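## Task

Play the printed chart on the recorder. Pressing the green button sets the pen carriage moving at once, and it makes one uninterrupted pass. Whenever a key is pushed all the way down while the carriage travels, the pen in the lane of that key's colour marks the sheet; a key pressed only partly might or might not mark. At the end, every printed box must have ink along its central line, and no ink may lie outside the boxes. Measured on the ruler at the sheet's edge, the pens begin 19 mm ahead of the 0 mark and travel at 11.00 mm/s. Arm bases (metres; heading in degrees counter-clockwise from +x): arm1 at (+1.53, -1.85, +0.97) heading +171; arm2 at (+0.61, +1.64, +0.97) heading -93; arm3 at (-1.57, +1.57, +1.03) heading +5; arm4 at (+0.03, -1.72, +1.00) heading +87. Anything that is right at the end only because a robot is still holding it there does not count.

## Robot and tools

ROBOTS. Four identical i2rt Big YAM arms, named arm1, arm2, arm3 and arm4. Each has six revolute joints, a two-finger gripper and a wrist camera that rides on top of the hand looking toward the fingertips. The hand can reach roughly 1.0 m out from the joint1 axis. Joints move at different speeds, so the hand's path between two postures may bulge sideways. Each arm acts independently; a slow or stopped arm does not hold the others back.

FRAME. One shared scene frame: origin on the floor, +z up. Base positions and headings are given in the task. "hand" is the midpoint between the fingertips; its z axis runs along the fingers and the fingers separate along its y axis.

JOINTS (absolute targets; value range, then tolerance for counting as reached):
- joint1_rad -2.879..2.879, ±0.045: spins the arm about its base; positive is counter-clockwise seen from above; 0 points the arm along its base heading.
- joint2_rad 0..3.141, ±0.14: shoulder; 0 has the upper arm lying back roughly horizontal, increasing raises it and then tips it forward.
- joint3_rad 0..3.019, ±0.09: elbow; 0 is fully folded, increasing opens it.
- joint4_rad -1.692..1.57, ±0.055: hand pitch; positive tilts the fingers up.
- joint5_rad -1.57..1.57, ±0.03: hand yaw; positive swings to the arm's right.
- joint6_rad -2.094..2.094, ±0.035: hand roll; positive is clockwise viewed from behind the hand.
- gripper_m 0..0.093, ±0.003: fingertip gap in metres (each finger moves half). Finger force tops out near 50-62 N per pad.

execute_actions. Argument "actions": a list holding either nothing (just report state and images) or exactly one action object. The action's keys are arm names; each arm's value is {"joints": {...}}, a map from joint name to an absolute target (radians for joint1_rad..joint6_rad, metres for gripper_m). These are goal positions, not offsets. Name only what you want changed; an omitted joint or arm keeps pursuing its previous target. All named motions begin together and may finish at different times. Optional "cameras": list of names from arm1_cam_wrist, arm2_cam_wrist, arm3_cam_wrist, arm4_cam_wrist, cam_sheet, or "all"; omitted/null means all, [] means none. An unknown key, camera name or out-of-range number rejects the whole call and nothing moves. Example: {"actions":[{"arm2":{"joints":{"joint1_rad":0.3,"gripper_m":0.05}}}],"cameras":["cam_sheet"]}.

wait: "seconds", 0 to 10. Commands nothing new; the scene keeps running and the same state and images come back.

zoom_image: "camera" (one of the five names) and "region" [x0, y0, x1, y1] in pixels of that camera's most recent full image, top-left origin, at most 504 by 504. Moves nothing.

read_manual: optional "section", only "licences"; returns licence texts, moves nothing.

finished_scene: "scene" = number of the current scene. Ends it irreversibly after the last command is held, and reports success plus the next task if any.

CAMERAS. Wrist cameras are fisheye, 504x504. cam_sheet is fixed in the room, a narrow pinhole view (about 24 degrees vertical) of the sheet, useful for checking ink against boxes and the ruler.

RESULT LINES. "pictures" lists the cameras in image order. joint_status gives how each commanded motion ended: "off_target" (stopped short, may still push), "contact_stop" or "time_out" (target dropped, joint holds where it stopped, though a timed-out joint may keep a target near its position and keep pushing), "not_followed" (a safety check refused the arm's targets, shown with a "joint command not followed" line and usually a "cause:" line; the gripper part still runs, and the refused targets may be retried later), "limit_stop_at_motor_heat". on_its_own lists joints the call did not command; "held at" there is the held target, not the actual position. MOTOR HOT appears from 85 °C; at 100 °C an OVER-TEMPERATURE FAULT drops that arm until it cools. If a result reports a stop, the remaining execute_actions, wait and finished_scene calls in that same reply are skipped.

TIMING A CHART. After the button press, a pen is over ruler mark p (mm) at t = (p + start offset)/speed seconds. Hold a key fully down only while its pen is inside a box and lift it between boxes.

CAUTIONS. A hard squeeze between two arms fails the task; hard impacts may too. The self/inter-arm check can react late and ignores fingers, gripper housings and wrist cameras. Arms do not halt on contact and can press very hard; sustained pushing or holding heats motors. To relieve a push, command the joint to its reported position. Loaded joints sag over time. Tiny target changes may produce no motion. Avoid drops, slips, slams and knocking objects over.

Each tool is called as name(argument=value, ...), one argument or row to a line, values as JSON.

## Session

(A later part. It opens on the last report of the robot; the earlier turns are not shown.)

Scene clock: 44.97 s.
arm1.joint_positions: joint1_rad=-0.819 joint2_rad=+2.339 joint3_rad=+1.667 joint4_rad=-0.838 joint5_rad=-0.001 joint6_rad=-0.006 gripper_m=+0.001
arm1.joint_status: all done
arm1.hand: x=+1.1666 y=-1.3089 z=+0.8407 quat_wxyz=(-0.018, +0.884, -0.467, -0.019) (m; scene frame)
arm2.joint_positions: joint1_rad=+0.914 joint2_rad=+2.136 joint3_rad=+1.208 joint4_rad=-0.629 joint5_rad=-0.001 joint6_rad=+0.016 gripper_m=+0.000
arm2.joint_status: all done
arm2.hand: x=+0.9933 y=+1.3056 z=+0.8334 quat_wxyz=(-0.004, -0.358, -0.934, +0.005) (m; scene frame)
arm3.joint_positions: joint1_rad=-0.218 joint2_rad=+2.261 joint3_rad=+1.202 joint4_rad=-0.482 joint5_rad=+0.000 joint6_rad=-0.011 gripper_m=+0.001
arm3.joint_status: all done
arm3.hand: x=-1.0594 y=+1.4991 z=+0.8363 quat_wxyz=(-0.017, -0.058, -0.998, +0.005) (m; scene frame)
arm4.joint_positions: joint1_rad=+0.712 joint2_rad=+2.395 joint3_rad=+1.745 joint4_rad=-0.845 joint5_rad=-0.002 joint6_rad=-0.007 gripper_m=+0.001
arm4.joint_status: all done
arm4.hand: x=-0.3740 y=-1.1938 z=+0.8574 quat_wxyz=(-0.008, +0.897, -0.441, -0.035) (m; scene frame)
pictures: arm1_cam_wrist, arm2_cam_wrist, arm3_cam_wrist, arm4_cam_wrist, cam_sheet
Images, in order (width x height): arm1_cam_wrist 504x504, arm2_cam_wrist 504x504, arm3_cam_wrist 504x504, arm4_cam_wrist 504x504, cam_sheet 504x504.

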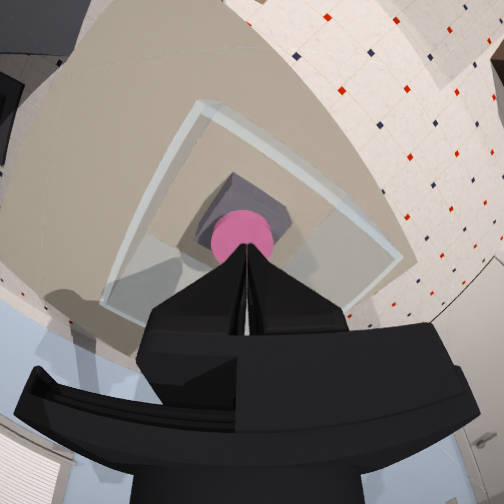

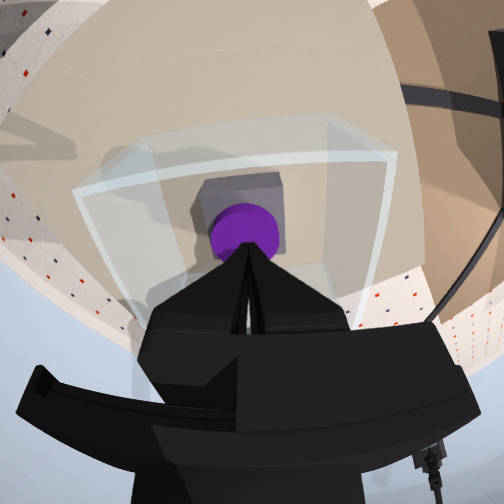

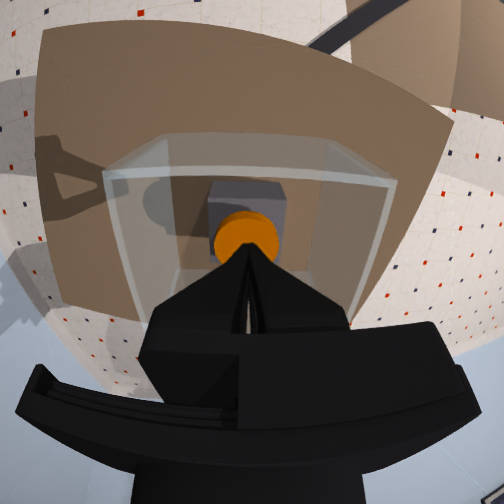

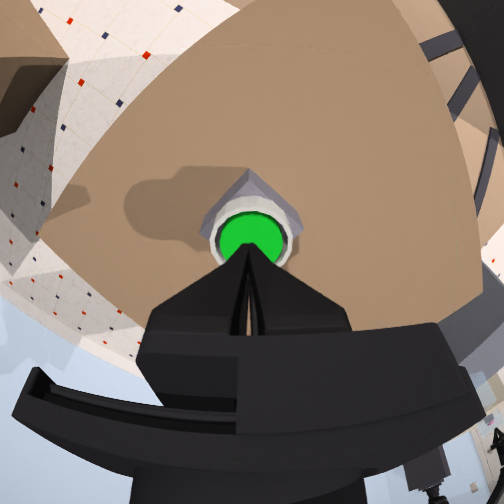

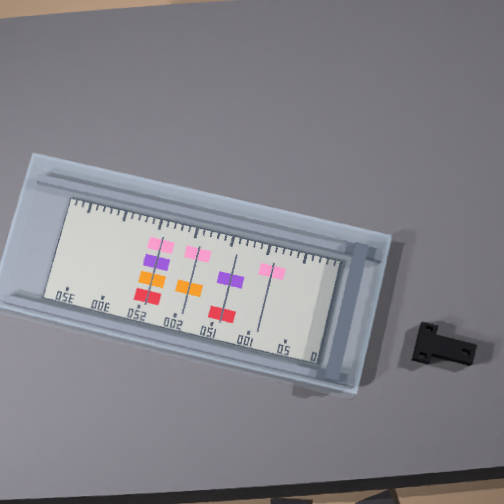

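execute_actions(
  actions=[
    {"arm4":{"joints":{"joint2_rad":2.535}}},
  ],
  cameras=[],
)

wait(
  seconds=8.0,
)

execute_actions(
  actions=[
    {"arm1":{"joints":{"joint2_rad":2.48}},"arm4":{"joints":{"joint2_rad":2.35}}},
  ],
  cameras=[],
)

wait(
  seconds=0.8333,
)

execute_actions(
  actions=[
    {"arm1":{"joints":{"joint2_rad":2.345}},"arm4":{"joints":{"joint1_rad":-0.417,"joint2_rad":2.105,"joint3_rad":1.306,"joint4_rad":-0.605}}},
  ],
  cameras=[],
)

wait(
  seconds=1.0333,
)

execute_actions(
  actions=[
    {"arm2":{"joints":{"joint2_rad":2.265}},"arm4":{"joints":{"joint2_rad":2.328}}},
  ],
  cameras=[],
)

wait(
  seconds=0.8,
)

execute_actions(
  actions=[
    {"arm2":{"joints":{"joint2_rad":2.115}},"arm4":{"joints":{"joint2_rad":2.19}}},
  ],
  cameras=[],
)

wait(
  seconds=2.0333,
)

execute_actions(
  actions=[
    {"arm1":{"joints":{"joint2_rad":2.48}},"arm3":{"joints":{"joint2_rad":2.40}}},
  ],
  cameras=[],
)

wait(
  seconds=0.8333,
)

execute_actions(
  actions=[
    {"arm1":{"joints":{"joint2_rad":2.345}},"arm3":{"joints":{"joint2_rad":2.255}}},
  ],
  cameras=[],
)

wait(
  seconds=2.0,
)

execute_actions(
  actions=[
    {"arm1":{"joints":{"joint2_rad":2.48}},"arm2":{"joints":{"joint2_rad":2.265}},"arm3":{"joints":{"joint2_rad":2.40}},"arm4":{"joints":{"joint2_rad":2.335}}},
  ],
  cameras=[],
)

wait(
  seconds=0.8333,
)

execute_actions(
  actions=[
    {"arm1":{"joints":{"joint2_rad":2.345}},"arm2":{"joints":{"joint2_rad":2.115}},"arm3":{"joints":{"joint2_rad":2.255}},"arm4":{"joints":{"joint2_rad":2.19}}},
  ],
  cameras=["cam_sheet"],
)

Scene clock: 56.43 s.
arm1.joint_positions: joint1_rad=-0.819 joint2_rad=+2.339 joint3_rad=+1.667 joint4_rad=-0.838 joint5_rad=-0.001 joint6_rad=-0.006 gripper_m=+0.001
arm1.joint_status: not commanded
arm1.hand: x=+1.1666 y=-1.3089 z=+0.8407 quat_wxyz=(-0.018, +0.884, -0.467, -0.019) (m; scene frame)
arm2.joint_positions: joint1_rad=+0.914 joint2_rad=+2.136 joint3_rad=+1.208 joint4_rad=-0.629 joint5_rad=-0.001 joint6_rad=+0.016 gripper_m=+0.000
arm2.joint_status: not commanded
arm2.hand: x=+0.9933 y=+1.3056 z=+0.8334 quat_wxyz=(-0.004, -0.358, -0.934, +0.005) (m; scene frame)
arm3.joint_positions: joint1_rad=-0.218 joint2_rad=+2.261 joint3_rad=+1.202 joint4_rad=-0.482 joint5_rad=+0.000 joint6_rad=-0.011 gripper_m=+0.001
arm3.joint_status: not commanded
arm3.hand: x=-1.0594 y=+1.4991 z=+0.8363 quat_wxyz=(-0.017, -0.058, -0.998, +0.005) (m; scene frame)
arm4.joint_positions: joint1_rad=+0.712 joint2_rad=+2.469 joint3_rad=+1.764 joint4_rad=-0.836 joint5_rad=-0.002 joint6_rad=-0.007 gripper_m=+0.001
arm4.joint_status: all done
arm4.hand: x=-0.3683 y=-1.2022 z=+0.8161 quat_wxyz=(+0.001, +0.898, -0.441, -0.015) (m; scene frame)
pictures: none
No camera images: the call's "cameras" was empty. Leave "cameras" out to get every camera's image.

Scene clock: 64.43 s.
arm1.joint_positions: joint1_rad=-0.819 joint2_rad=+2.339 joint3_rad=+1.667 joint4_rad=-0.838 joint5_rad=-0.001 joint6_rad=-0.006 gripper_m=+0.001
arm1.joint_status: not commanded
arm1.hand: x=+1.1666 y=-1.3089 z=+0.8407 quat_wxyz=(-0.018, +0.884, -0.467, -0.019) (m; scene frame)
arm2.joint_positions: joint1_rad=+0.914 joint2_rad=+2.136 joint3_rad=+1.208 joint4_rad=-0.629 joint5_rad=-0.001 joint6_rad=+0.016 gripper_m=+0.000
arm2.joint_status: not commanded
arm2.hand: x=+0.9933 y=+1.3056 z=+0.8334 quat_wxyz=(-0.004, -0.358, -0.934, +0.005) (m; scene frame)
arm3.joint_positions: joint1_rad=-0.218 joint2_rad=+2.261 joint3_rad=+1.202 joint4_rad=-0.482 joint5_rad=+0.000 joint6_rad=-0.011 gripper_m=+0.001
arm3.joint_status: not commanded
arm3.hand: x=-1.0594 y=+1.4991 z=+0.8363 quat_wxyz=(-0.017, -0.058, -0.998, +0.005) (m; scene frame)
arm4.joint_positions: joint1_rad=+0.712 joint2_rad=+2.469 joint3_rad=+1.764 joint4_rad=-0.836 joint5_rad=-0.002 joint6_rad=-0.007 gripper_m=+0.001
arm4.joint_status: all done
arm4.hand: x=-0.3683 y=-1.2022 z=+0.8161 quat_wxyz=(+0.001, +0.898, -0.441, -0.015) (m; scene frame)
wait: 8.00 s; at rest by 0.27 s
pictures: arm1_cam_wrist, arm2_cam_wrist, arm3_cam_wrist, arm4_cam_wrist, cam_sheet
Images, in order (width x height): arm1_cam_wrist 504x504, arm2_cam_wrist 504x504, arm3_cam_wrist 504x504, arm4_cam_wrist 504x504, cam_sheet 504x504.

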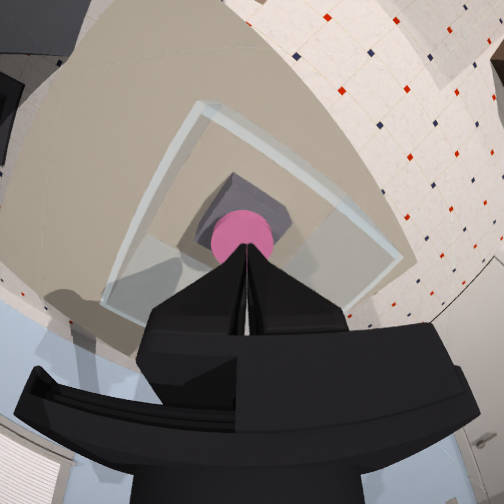

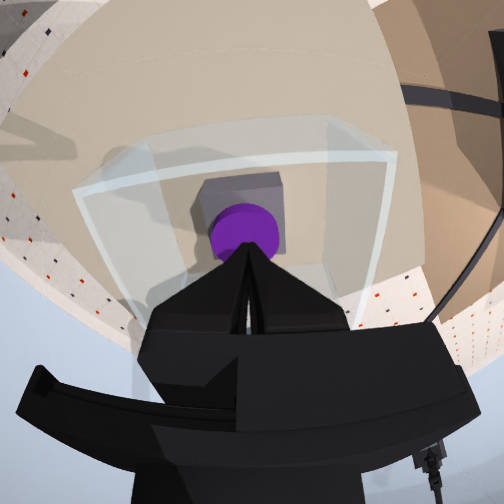

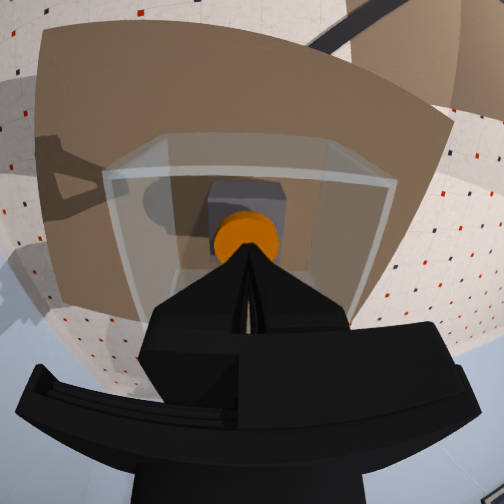

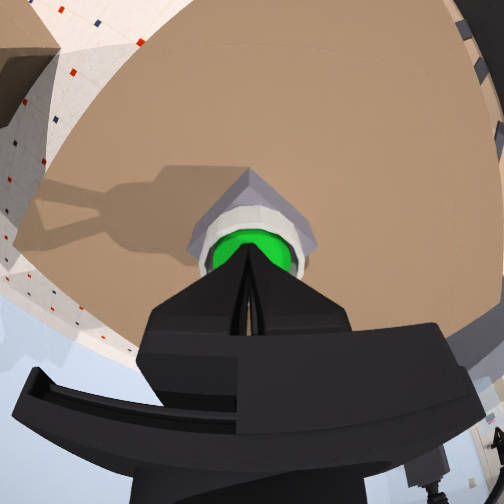

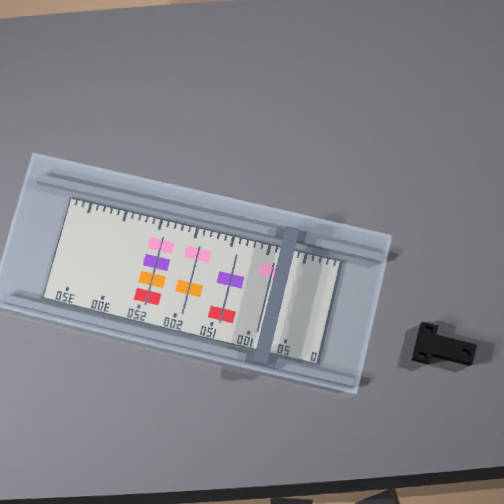

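Scene clock: 65.53 s.
arm1.joint_positions: joint1_rad=-0.819 joint2_rad=+2.406 joint3_rad=+1.676 joint4_rad=-0.832 joint5_rad=-0.001 joint6_rad=-0.006 gripper_m=+0.001
arm1.joint_status: all done
arm1.hand: x=+1.1744 y=-1.3197 z=+0.8019 quat_wxyz=(-0.005, +0.884, -0.468, +0.004) (m; scene frame)
arm2.joint_positions: joint1_rad=+0.914 joint2_rad=+2.136 joint3_rad=+1.208 joint4_rad=-0.629 joint5_rad=-0.001 joint6_rad=+0.016 gripper_m=+0.000
arm2.joint_status: not commanded
arm2.hand: x=+0.9933 y=+1.3056 z=+0.8334 quat_wxyz=(-0.004, -0.358, -0.934, +0.005) (m; scene frame)
arm3.joint_positions: joint1_rad=-0.218 joint2_rad=+2.261 joint3_rad=+1.202 joint4_rad=-0.482 joint5_rad=+0.000 joint6_rad=-0.011 gripper_m=+0.001
arm3.joint_status: not commanded
arm3.hand: x=-1.0594 y=+1.4991 z=+0.8363 quat_wxyz=(-0.017, -0.058, -0.998, +0.005) (m; scene frame)
arm4.joint_positions: joint1_rad=+0.712 joint2_rad=+2.351 joint3_rad=+1.756 joint4_rad=-0.836 joint5_rad=-0.002 joint6_rad=-0.007 gripper_m=+0.001
arm4.joint_status: all done
arm4.hand: x=-0.3851 y=-1.1785 z=+0.8903 quat_wxyz=(-0.023, +0.895, -0.440, -0.064) (m; scene frame)
pictures: none
No camera images: the call's "cameras" was empty. Leave "cameras" out to get every camera's image.

Scene clock: 66.37 s.
arm1.joint_positions: joint1_rad=-0.819 joint2_rad=+2.406 joint3_rad=+1.676 joint4_rad=-0.832 joint5_rad=-0.001 joint6_rad=-0.006 gripper_m=+0.001
arm1.joint_status: all done
arm1.hand: x=+1.1744 y=-1.3197 z=+0.8019 quat_wxyz=(-0.005, +0.884, -0.468, +0.004) (m; scene frame)
arm2.joint_positions: joint1_rad=+0.914 joint2_rad=+2.136 joint3_rad=+1.208 joint4_rad=-0.629 joint5_rad=-0.001 joint6_rad=+0.016 gripper_m=+0.000
arm2.joint_status: not commanded
arm2.hand: x=+0.9933 y=+1.3056 z=+0.8334 quat_wxyz=(-0.004, -0.358, -0.934, +0.005) (m; scene frame)
arm3.joint_positions: joint1_rad=-0.218 joint2_rad=+2.261 joint3_rad=+1.202 joint4_rad=-0.482 joint5_rad=+0.000 joint6_rad=-0.011 gripper_m=+0.001
arm3.joint_status: not commanded
arm3.hand: x=-1.0594 y=+1.4991 z=+0.8363 quat_wxyz=(-0.017, -0.058, -0.998, +0.005) (m; scene frame)
arm4.joint_positions: joint1_rad=+0.712 joint2_rad=+2.351 joint3_rad=+1.756 joint4_rad=-0.836 joint5_rad=-0.002 joint6_rad=-0.007 gripper_m=+0.001
arm4.joint_status: all done
arm4.hand: x=-0.3851 y=-1.1785 z=+0.8903 quat_wxyz=(-0.023, +0.895, -0.440, -0.064) (m; scene frame)
wait: 0.83 s; at rest by 0.27 s
pictures: arm1_cam_wrist, arm2_cam_wrist, arm3_cam_wrist, arm4_cam_wrist, cam_sheet
Images, in order (width x height): arm1_cam_wrist 504x504, arm2_cam_wrist 504x504, arm3_cam_wrist 504x504, arm4_cam_wrist 504x504, cam_sheet 504x504.

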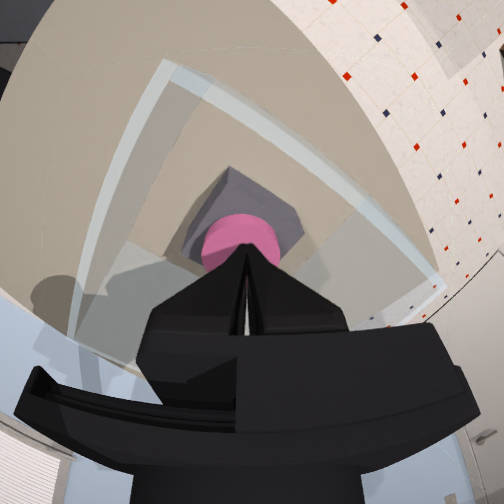

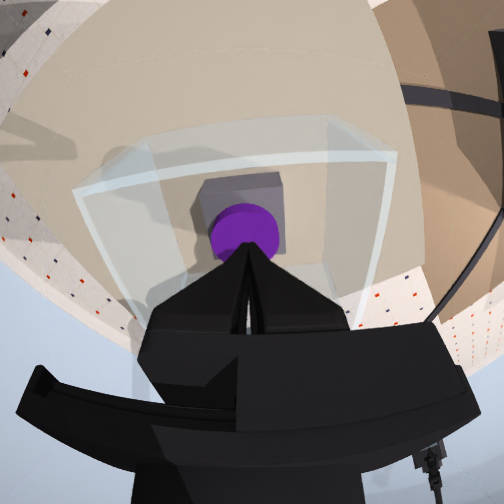

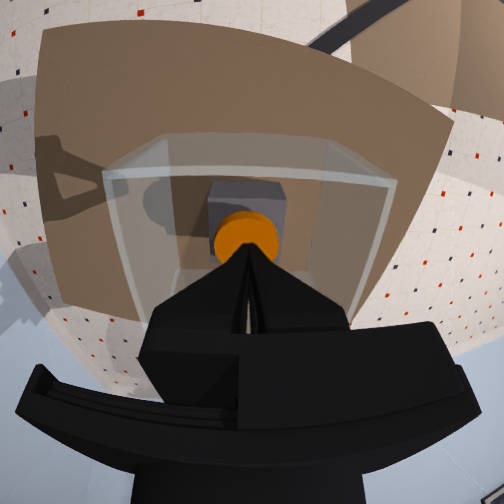

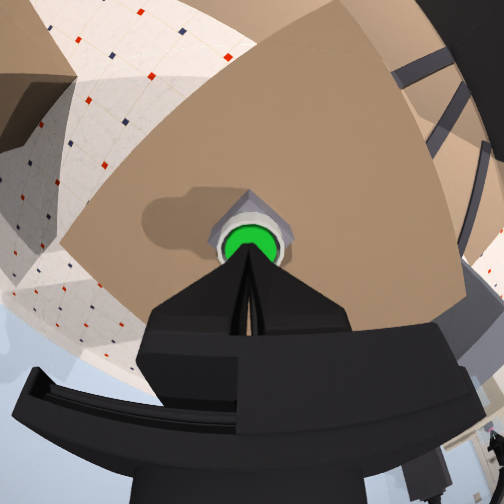

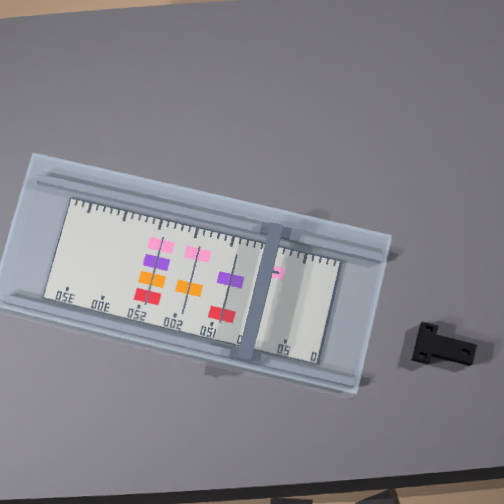

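Scene clock: 67.90 s.
arm1.joint_positions: joint1_rad=-0.819 joint2_rad=+2.342 joint3_rad=+1.676 joint4_rad=-0.832 joint5_rad=-0.001 joint6_rad=-0.006 gripper_m=+0.001
arm1.joint_status: all done
arm1.hand: x=+1.1638 y=-1.3049 z=+0.8416 quat_wxyz=(-0.020, +0.884, -0.467, -0.024) (m; scene frame)
arm2.joint_positions: joint1_rad=+0.914 joint2_rad=+2.136 joint3_rad=+1.208 joint4_rad=-0.629 joint5_rad=-0.001 joint6_rad=+0.016 gripper_m=+0.000
arm2.joint_status: not commanded
arm2.hand: x=+0.9933 y=+1.3056 z=+0.8334 quat_wxyz=(-0.004, -0.358, -0.934, +0.005) (m; scene frame)
arm3.joint_positions: joint1_rad=-0.218 joint2_rad=+2.261 joint3_rad=+1.202 joint4_rad=-0.482 joint5_rad=+0.000 joint6_rad=-0.011 gripper_m=+0.001
arm3.joint_status: not commanded
arm3.hand: x=-1.0594 y=+1.4991 z=+0.8363 quat_wxyz=(-0.017, -0.058, -0.998, +0.005) (m; scene frame)
arm4.joint_positions: joint1_rad=-0.421 joint2_rad=+2.110 joint3_rad=+1.309 joint4_rad=-0.609 joint5_rad=+0.002 joint6_rad=-0.007 gripper_m=+0.001
arm4.joint_status: all done
arm4.hand: x=+0.3007 y=-1.2121 z=+0.8941 quat_wxyz=(-0.062, +0.519, -0.851, -0.037) (m; scene frame)
pictures: none
No camera images: the call's "cameras" was empty. Leave "cameras" out to get every camera's image.

Scene clock: 68.93 s.
arm1.joint_positions: joint1_rad=-0.819 joint2_rad=+2.342 joint3_rad=+1.676 joint4_rad=-0.832 joint5_rad=-0.001 joint6_rad=-0.006 gripper_m=+0.001
arm1.joint_status: all done
arm1.hand: x=+1.1638 y=-1.3049 z=+0.8416 quat_wxyz=(-0.020, +0.884, -0.467, -0.024) (m; scene frame)
arm2.joint_positions: joint1_rad=+0.914 joint2_rad=+2.136 joint3_rad=+1.208 joint4_rad=-0.629 joint5_rad=-0.001 joint6_rad=+0.016 gripper_m=+0.000
arm2.joint_status: not commanded
arm2.hand: x=+0.9933 y=+1.3056 z=+0.8334 quat_wxyz=(-0.004, -0.358, -0.934, +0.005) (m; scene frame)
arm3.joint_positions: joint1_rad=-0.218 joint2_rad=+2.261 joint3_rad=+1.202 joint4_rad=-0.482 joint5_rad=+0.000 joint6_rad=-0.011 gripper_m=+0.001
arm3.joint_status: not commanded
arm3.hand: x=-1.0594 y=+1.4991 z=+0.8363 quat_wxyz=(-0.017, -0.058, -0.998, +0.005) (m; scene frame)
arm4.joint_positions: joint1_rad=-0.421 joint2_rad=+2.110 joint3_rad=+1.309 joint4_rad=-0.609 joint5_rad=+0.002 joint6_rad=-0.007 gripper_m=+0.001
arm4.joint_status: all done
arm4.hand: x=+0.3007 y=-1.2121 z=+0.8941 quat_wxyz=(-0.062, +0.519, -0.851, -0.037) (m; scene frame)
wait: 1.03 s; at rest by 0.27 s
pictures: arm1_cam_wrist, arm2_cam_wrist, arm3_cam_wrist, arm4_cam_wrist, cam_sheet
Images, in order (width x height): arm1_cam_wrist 504x504, arm2_cam_wrist 504x504, arm3_cam_wrist 504x504, arm4_cam_wrist 504x504, cam_sheet 504x504.

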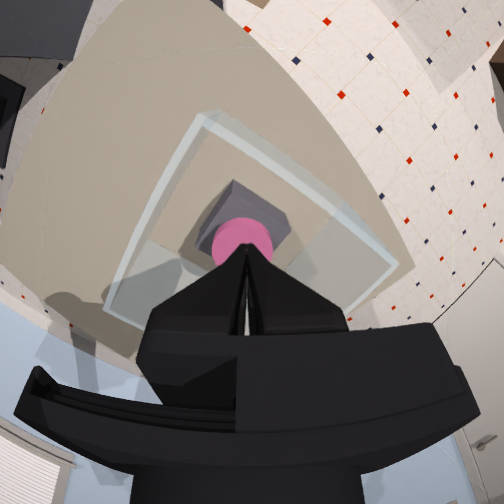

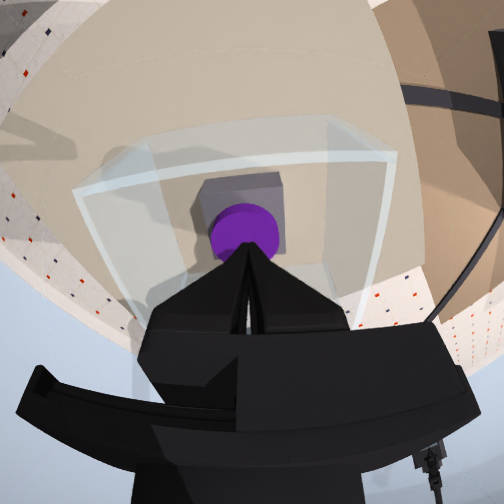

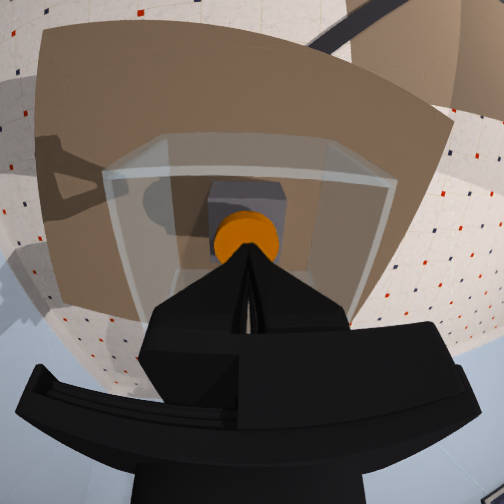

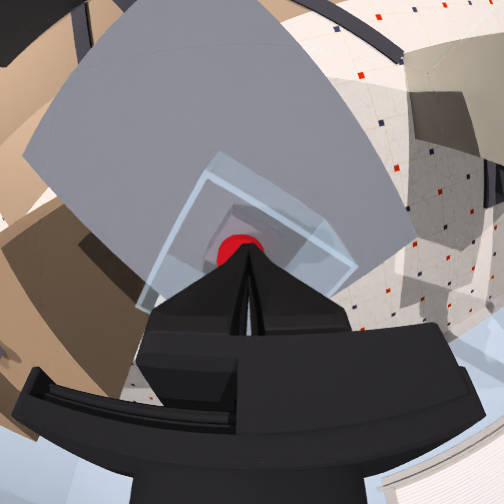

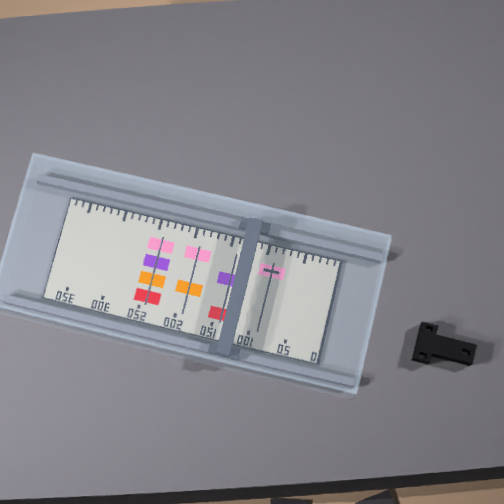

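Scene clock: 69.93 s.
arm1.joint_positions: joint1_rad=-0.819 joint2_rad=+2.342 joint3_rad=+1.676 joint4_rad=-0.832 joint5_rad=-0.001 joint6_rad=-0.006 gripper_m=+0.001
arm1.joint_status: not commanded
arm1.hand: x=+1.1638 y=-1.3049 z=+0.8416 quat_wxyz=(-0.020, +0.884, -0.467, -0.024) (m; scene frame)
arm2.joint_positions: joint1_rad=+0.914 joint2_rad=+2.196 joint3_rad=+1.222 joint4_rad=-0.632 joint5_rad=-0.001 joint6_rad=+0.016 gripper_m=+0.000
arm2.joint_status: all done
arm2.hand: x=+0.9856 y=+1.3120 z=+0.8070 quat_wxyz=(+0.019, -0.358, -0.934, -0.003) (m; scene frame)
arm3.joint_positions: joint1_rad=-0.218 joint2_rad=+2.261 joint3_rad=+1.202 joint4_rad=-0.482 joint5_rad=+0.000 joint6_rad=-0.011 gripper_m=+0.001
arm3.joint_status: not commanded
arm3.hand: x=-1.0594 y=+1.4991 z=+0.8363 quat_wxyz=(-0.017, -0.058, -0.998, +0.005) (m; scene frame)
arm4.joint_positions: joint1_rad=-0.421 joint2_rad=+2.273 joint3_rad=+1.322 joint4_rad=-0.607 joint5_rad=+0.002 joint6_rad=-0.006 gripper_m=+0.001
arm4.joint_status: all done
arm4.hand: x=+0.2832 y=-1.2452 z=+0.8104 quat_wxyz=(+0.001, +0.521, -0.854, +0.001) (m; scene frame)
pictures: none
No camera images: the call's "cameras" was empty. Leave "cameras" out to get every camera's image.

Scene clock: 70.73 s.
arm1.joint_positions: joint1_rad=-0.819 joint2_rad=+2.342 joint3_rad=+1.676 joint4_rad=-0.832 joint5_rad=-0.001 joint6_rad=-0.006 gripper_m=+0.001
arm1.joint_status: not commanded
arm1.hand: x=+1.1638 y=-1.3049 z=+0.8416 quat_wxyz=(-0.020, +0.884, -0.467, -0.024) (m; scene frame)
arm2.joint_positions: joint1_rad=+0.914 joint2_rad=+2.196 joint3_rad=+1.222 joint4_rad=-0.632 joint5_rad=-0.001 joint6_rad=+0.016 gripper_m=+0.000
arm2.joint_status: all done
arm2.hand: x=+0.9856 y=+1.3120 z=+0.8070 quat_wxyz=(+0.019, -0.358, -0.934, -0.003) (m; scene frame)
arm3.joint_positions: joint1_rad=-0.218 joint2_rad=+2.261 joint3_rad=+1.202 joint4_rad=-0.482 joint5_rad=+0.000 joint6_rad=-0.011 gripper_m=+0.001
arm3.joint_status: not commanded
arm3.hand: x=-1.0594 y=+1.4991 z=+0.8363 quat_wxyz=(-0.017, -0.058, -0.998, +0.005) (m; scene frame)
arm4.joint_positions: joint1_rad=-0.421 joint2_rad=+2.273 joint3_rad=+1.322 joint4_rad=-0.607 joint5_rad=+0.002 joint6_rad=-0.006 gripper_m=+0.001
arm4.joint_status: all done
arm4.hand: x=+0.2832 y=-1.2452 z=+0.8104 quat_wxyz=(+0.001, +0.521, -0.854, +0.001) (m; scene frame)
wait: 0.80 s; at rest by 0.27 s
pictures: arm1_cam_wrist, arm2_cam_wrist, arm3_cam_wrist, arm4_cam_wrist, cam_sheet
Images, in order (width x height): arm1_cam_wrist 504x504, arm2_cam_wrist 504x504, arm3_cam_wrist 504x504, arm4_cam_wrist 504x504, cam_sheet 504x504.

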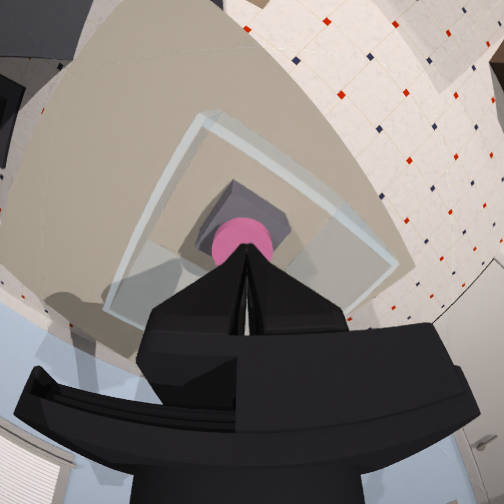

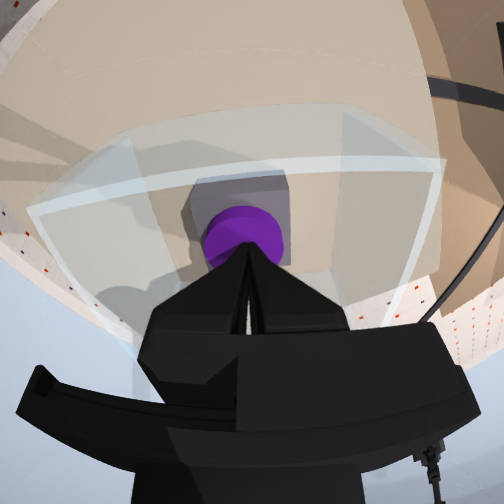

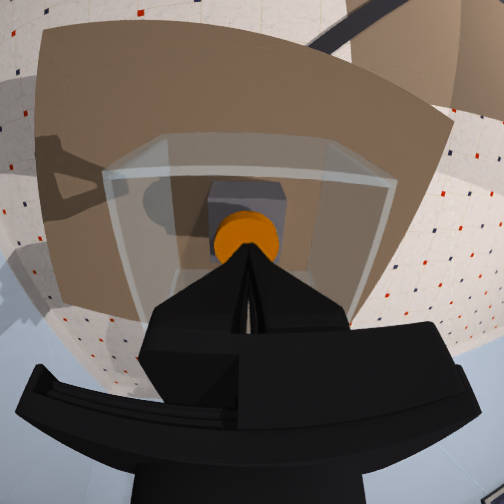

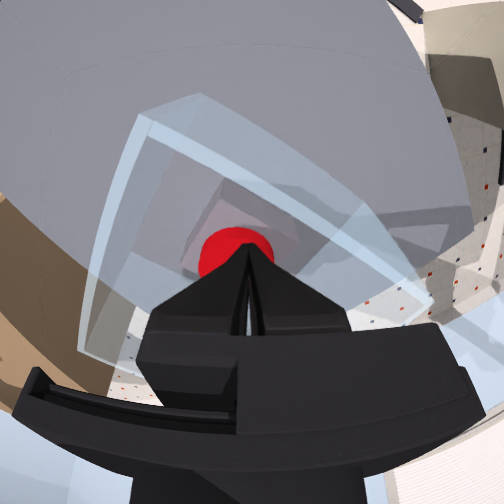

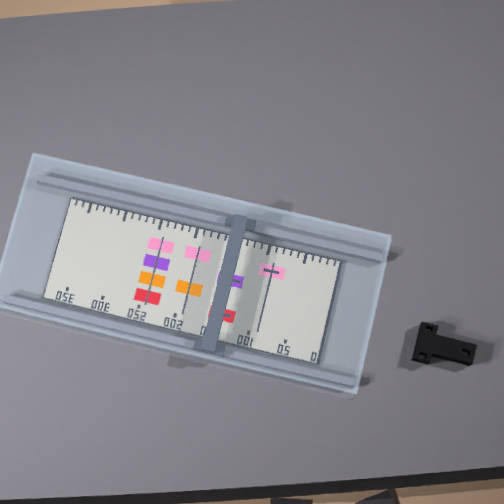

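Scene clock: 71.70 s.
arm1.joint_positions: joint1_rad=-0.819 joint2_rad=+2.342 joint3_rad=+1.676 joint4_rad=-0.832 joint5_rad=-0.001 joint6_rad=-0.006 gripper_m=+0.001
arm1.joint_status: not commanded
arm1.hand: x=+1.1638 y=-1.3049 z=+0.8416 quat_wxyz=(-0.020, +0.884, -0.467, -0.024) (m; scene frame)
arm2.joint_positions: joint1_rad=+0.914 joint2_rad=+2.135 joint3_rad=+1.209 joint4_rad=-0.632 joint5_rad=-0.001 joint6_rad=+0.016 gripper_m=+0.000
arm2.joint_status: all done
arm2.hand: x=+0.9933 y=+1.3056 z=+0.8339 quat_wxyz=(-0.004, -0.358, -0.934, +0.005) (m; scene frame)
arm3.joint_positions: joint1_rad=-0.218 joint2_rad=+2.261 joint3_rad=+1.202 joint4_rad=-0.482 joint5_rad=+0.000 joint6_rad=-0.011 gripper_m=+0.001
arm3.joint_status: not commanded
arm3.hand: x=-1.0594 y=+1.4991 z=+0.8363 quat_wxyz=(-0.017, -0.058, -0.998, +0.005) (m; scene frame)
arm4.joint_positions: joint1_rad=-0.421 joint2_rad=+2.201 joint3_rad=+1.307 joint4_rad=-0.607 joint5_rad=+0.002 joint6_rad=-0.006 gripper_m=+0.001
arm4.joint_status: all done
arm4.hand: x=+0.2894 y=-1.2335 z=+0.8444 quat_wxyz=(-0.024, +0.520, -0.853, -0.014) (m; scene frame)
pictures: none
No camera images: the call's "cameras" was empty. Leave "cameras" out to get every camera's image.

Scene clock: 73.73 s.
arm1.joint_positions: joint1_rad=-0.819 joint2_rad=+2.342 joint3_rad=+1.676 joint4_rad=-0.832 joint5_rad=-0.001 joint6_rad=-0.006 gripper_m=+0.001
arm1.joint_status: not commanded
arm1.hand: x=+1.1638 y=-1.3049 z=+0.8416 quat_wxyz=(-0.020, +0.884, -0.467, -0.024) (m; scene frame)
arm2.joint_positions: joint1_rad=+0.914 joint2_rad=+2.135 joint3_rad=+1.209 joint4_rad=-0.632 joint5_rad=-0.001 joint6_rad=+0.016 gripper_m=+0.000
arm2.joint_status: all done
arm2.hand: x=+0.9933 y=+1.3056 z=+0.8339 quat_wxyz=(-0.004, -0.358, -0.934, +0.005) (m; scene frame)
arm3.joint_positions: joint1_rad=-0.218 joint2_rad=+2.261 joint3_rad=+1.202 joint4_rad=-0.482 joint5_rad=+0.000 joint6_rad=-0.011 gripper_m=+0.001
arm3.joint_status: not commanded
arm3.hand: x=-1.0594 y=+1.4991 z=+0.8363 quat_wxyz=(-0.017, -0.058, -0.998, +0.005) (m; scene frame)
arm4.joint_positions: joint1_rad=-0.421 joint2_rad=+2.201 joint3_rad=+1.307 joint4_rad=-0.607 joint5_rad=+0.002 joint6_rad=-0.006 gripper_m=+0.001
arm4.joint_status: all done
arm4.hand: x=+0.2894 y=-1.2335 z=+0.8444 quat_wxyz=(-0.024, +0.520, -0.853, -0.014) (m; scene frame)
wait: 2.03 s; at rest by 0.27 s
pictures: arm1_cam_wrist, arm2_cam_wrist, arm3_cam_wrist, arm4_cam_wrist, cam_sheet
Images, in order (width x height): arm1_cam_wrist 504x504, arm2_cam_wrist 504x504, arm3_cam_wrist 504x504, arm4_cam_wrist 504x504, cam_sheet 504x504.

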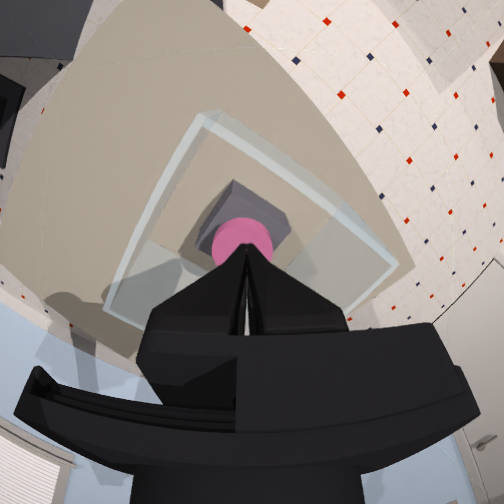

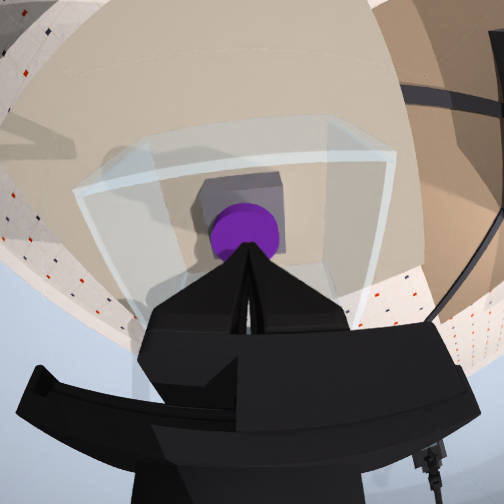

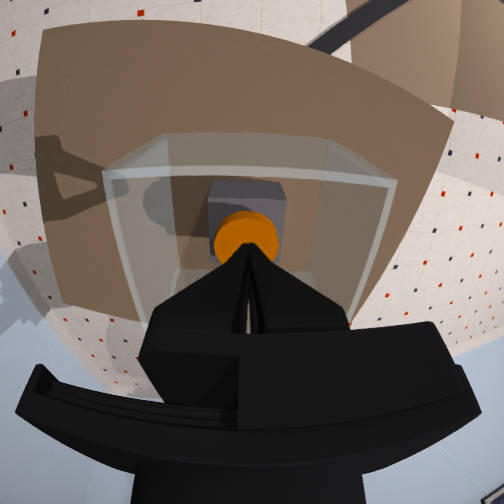

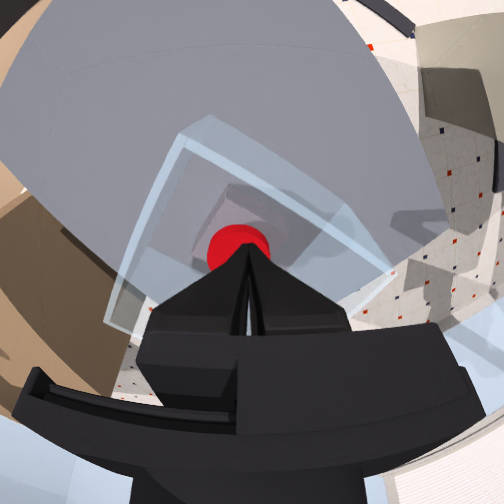

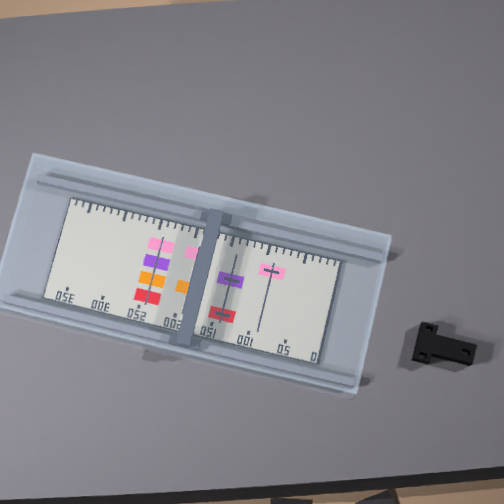

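Scene clock: 74.60 s.
arm1.joint_positions: joint1_rad=-0.819 joint2_rad=+2.409 joint3_rad=+1.682 joint4_rad=-0.831 joint5_rad=-0.001 joint6_rad=-0.006 gripper_m=+0.001
arm1.joint_status: all done
arm1.hand: x=+1.1730 y=-1.3174 z=+0.8020 quat_wxyz=(-0.006, +0.884, -0.468, +0.002) (m; scene frame)
arm2.joint_positions: joint1_rad=+0.914 joint2_rad=+2.135 joint3_rad=+1.209 joint4_rad=-0.632 joint5_rad=-0.001 joint6_rad=+0.016 gripper_m=+0.000
arm2.joint_status: not commanded
arm2.hand: x=+0.9933 y=+1.3056 z=+0.8339 quat_wxyz=(-0.004, -0.358, -0.934, +0.005) (m; scene frame)
arm3.joint_positions: joint1_rad=-0.218 joint2_rad=+2.334 joint3_rad=+1.215 joint4_rad=-0.483 joint5_rad=+0.000 joint6_rad=-0.011 gripper_m=+0.001
arm3.joint_status: all done
arm3.hand: x=-1.0767 y=+1.5010 z=+0.8039 quat_wxyz=(+0.013, -0.058, -0.998, +0.003) (m; scene frame)
arm4.joint_positions: joint1_rad=-0.421 joint2_rad=+2.201 joint3_rad=+1.307 joint4_rad=-0.607 joint5_rad=+0.002 joint6_rad=-0.006 gripper_m=+0.001
arm4.joint_status: not commanded
arm4.hand: x=+0.2894 y=-1.2335 z=+0.8444 quat_wxyz=(-0.024, +0.520, -0.853, -0.014) (m; scene frame)
pictures: none
No camera images: the call's "cameras" was empty. Leave "cameras" out to get every camera's image.

Scene clock: 75.43 s.
arm1.joint_positions: joint1_rad=-0.819 joint2_rad=+2.409 joint3_rad=+1.682 joint4_rad=-0.831 joint5_rad=-0.001 joint6_rad=-0.006 gripper_m=+0.001
arm1.joint_status: all done
arm1.hand: x=+1.1730 y=-1.3174 z=+0.8020 quat_wxyz=(-0.006, +0.884, -0.468, +0.002) (m; scene frame)
arm2.joint_positions: joint1_rad=+0.914 joint2_rad=+2.135 joint3_rad=+1.209 joint4_rad=-0.632 joint5_rad=-0.001 joint6_rad=+0.016 gripper_m=+0.000
arm2.joint_status: not commanded
arm2.hand: x=+0.9933 y=+1.3056 z=+0.8339 quat_wxyz=(-0.004, -0.358, -0.934, +0.005) (m; scene frame)
arm3.joint_positions: joint1_rad=-0.218 joint2_rad=+2.334 joint3_rad=+1.215 joint4_rad=-0.483 joint5_rad=+0.000 joint6_rad=-0.011 gripper_m=+0.001
arm3.joint_status: all done
arm3.hand: x=-1.0767 y=+1.5010 z=+0.8039 quat_wxyz=(+0.013, -0.058, -0.998, +0.003) (m; scene frame)
arm4.joint_positions: joint1_rad=-0.421 joint2_rad=+2.201 joint3_rad=+1.307 joint4_rad=-0.607 joint5_rad=+0.002 joint6_rad=-0.006 gripper_m=+0.001
arm4.joint_status: not commanded
arm4.hand: x=+0.2894 y=-1.2335 z=+0.8444 quat_wxyz=(-0.024, +0.520, -0.853, -0.014) (m; scene frame)
wait: 0.83 s; at rest by 0.27 s
pictures: arm1_cam_wrist, arm2_cam_wrist, arm3_cam_wrist, arm4_cam_wrist, cam_sheet
Images, in order (width x height): arm1_cam_wrist 504x504, arm2_cam_wrist 504x504, arm3_cam_wrist 504x504, arm4_cam_wrist 504x504, cam_sheet 504x504.

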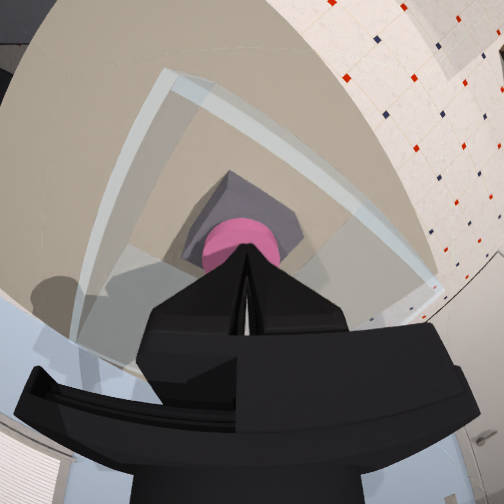

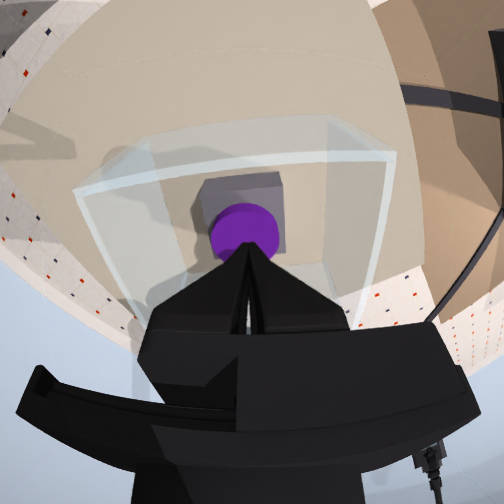

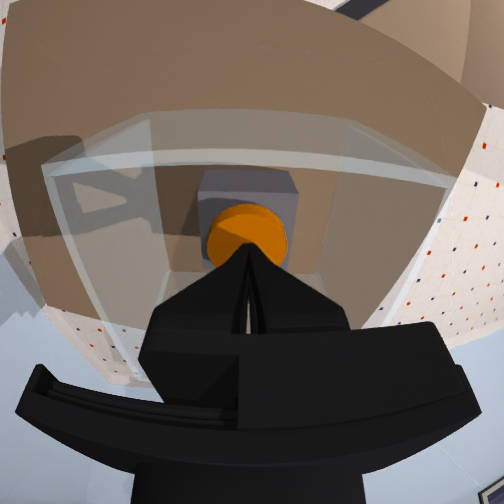

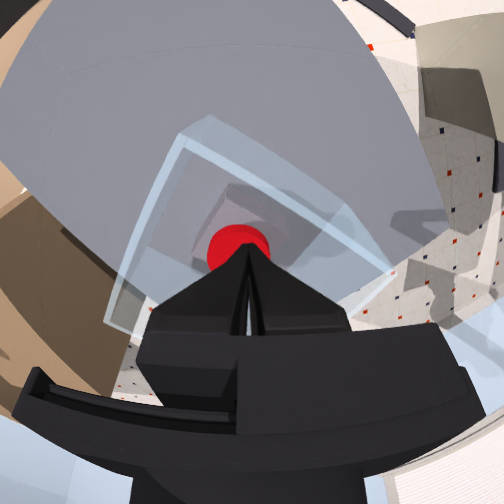

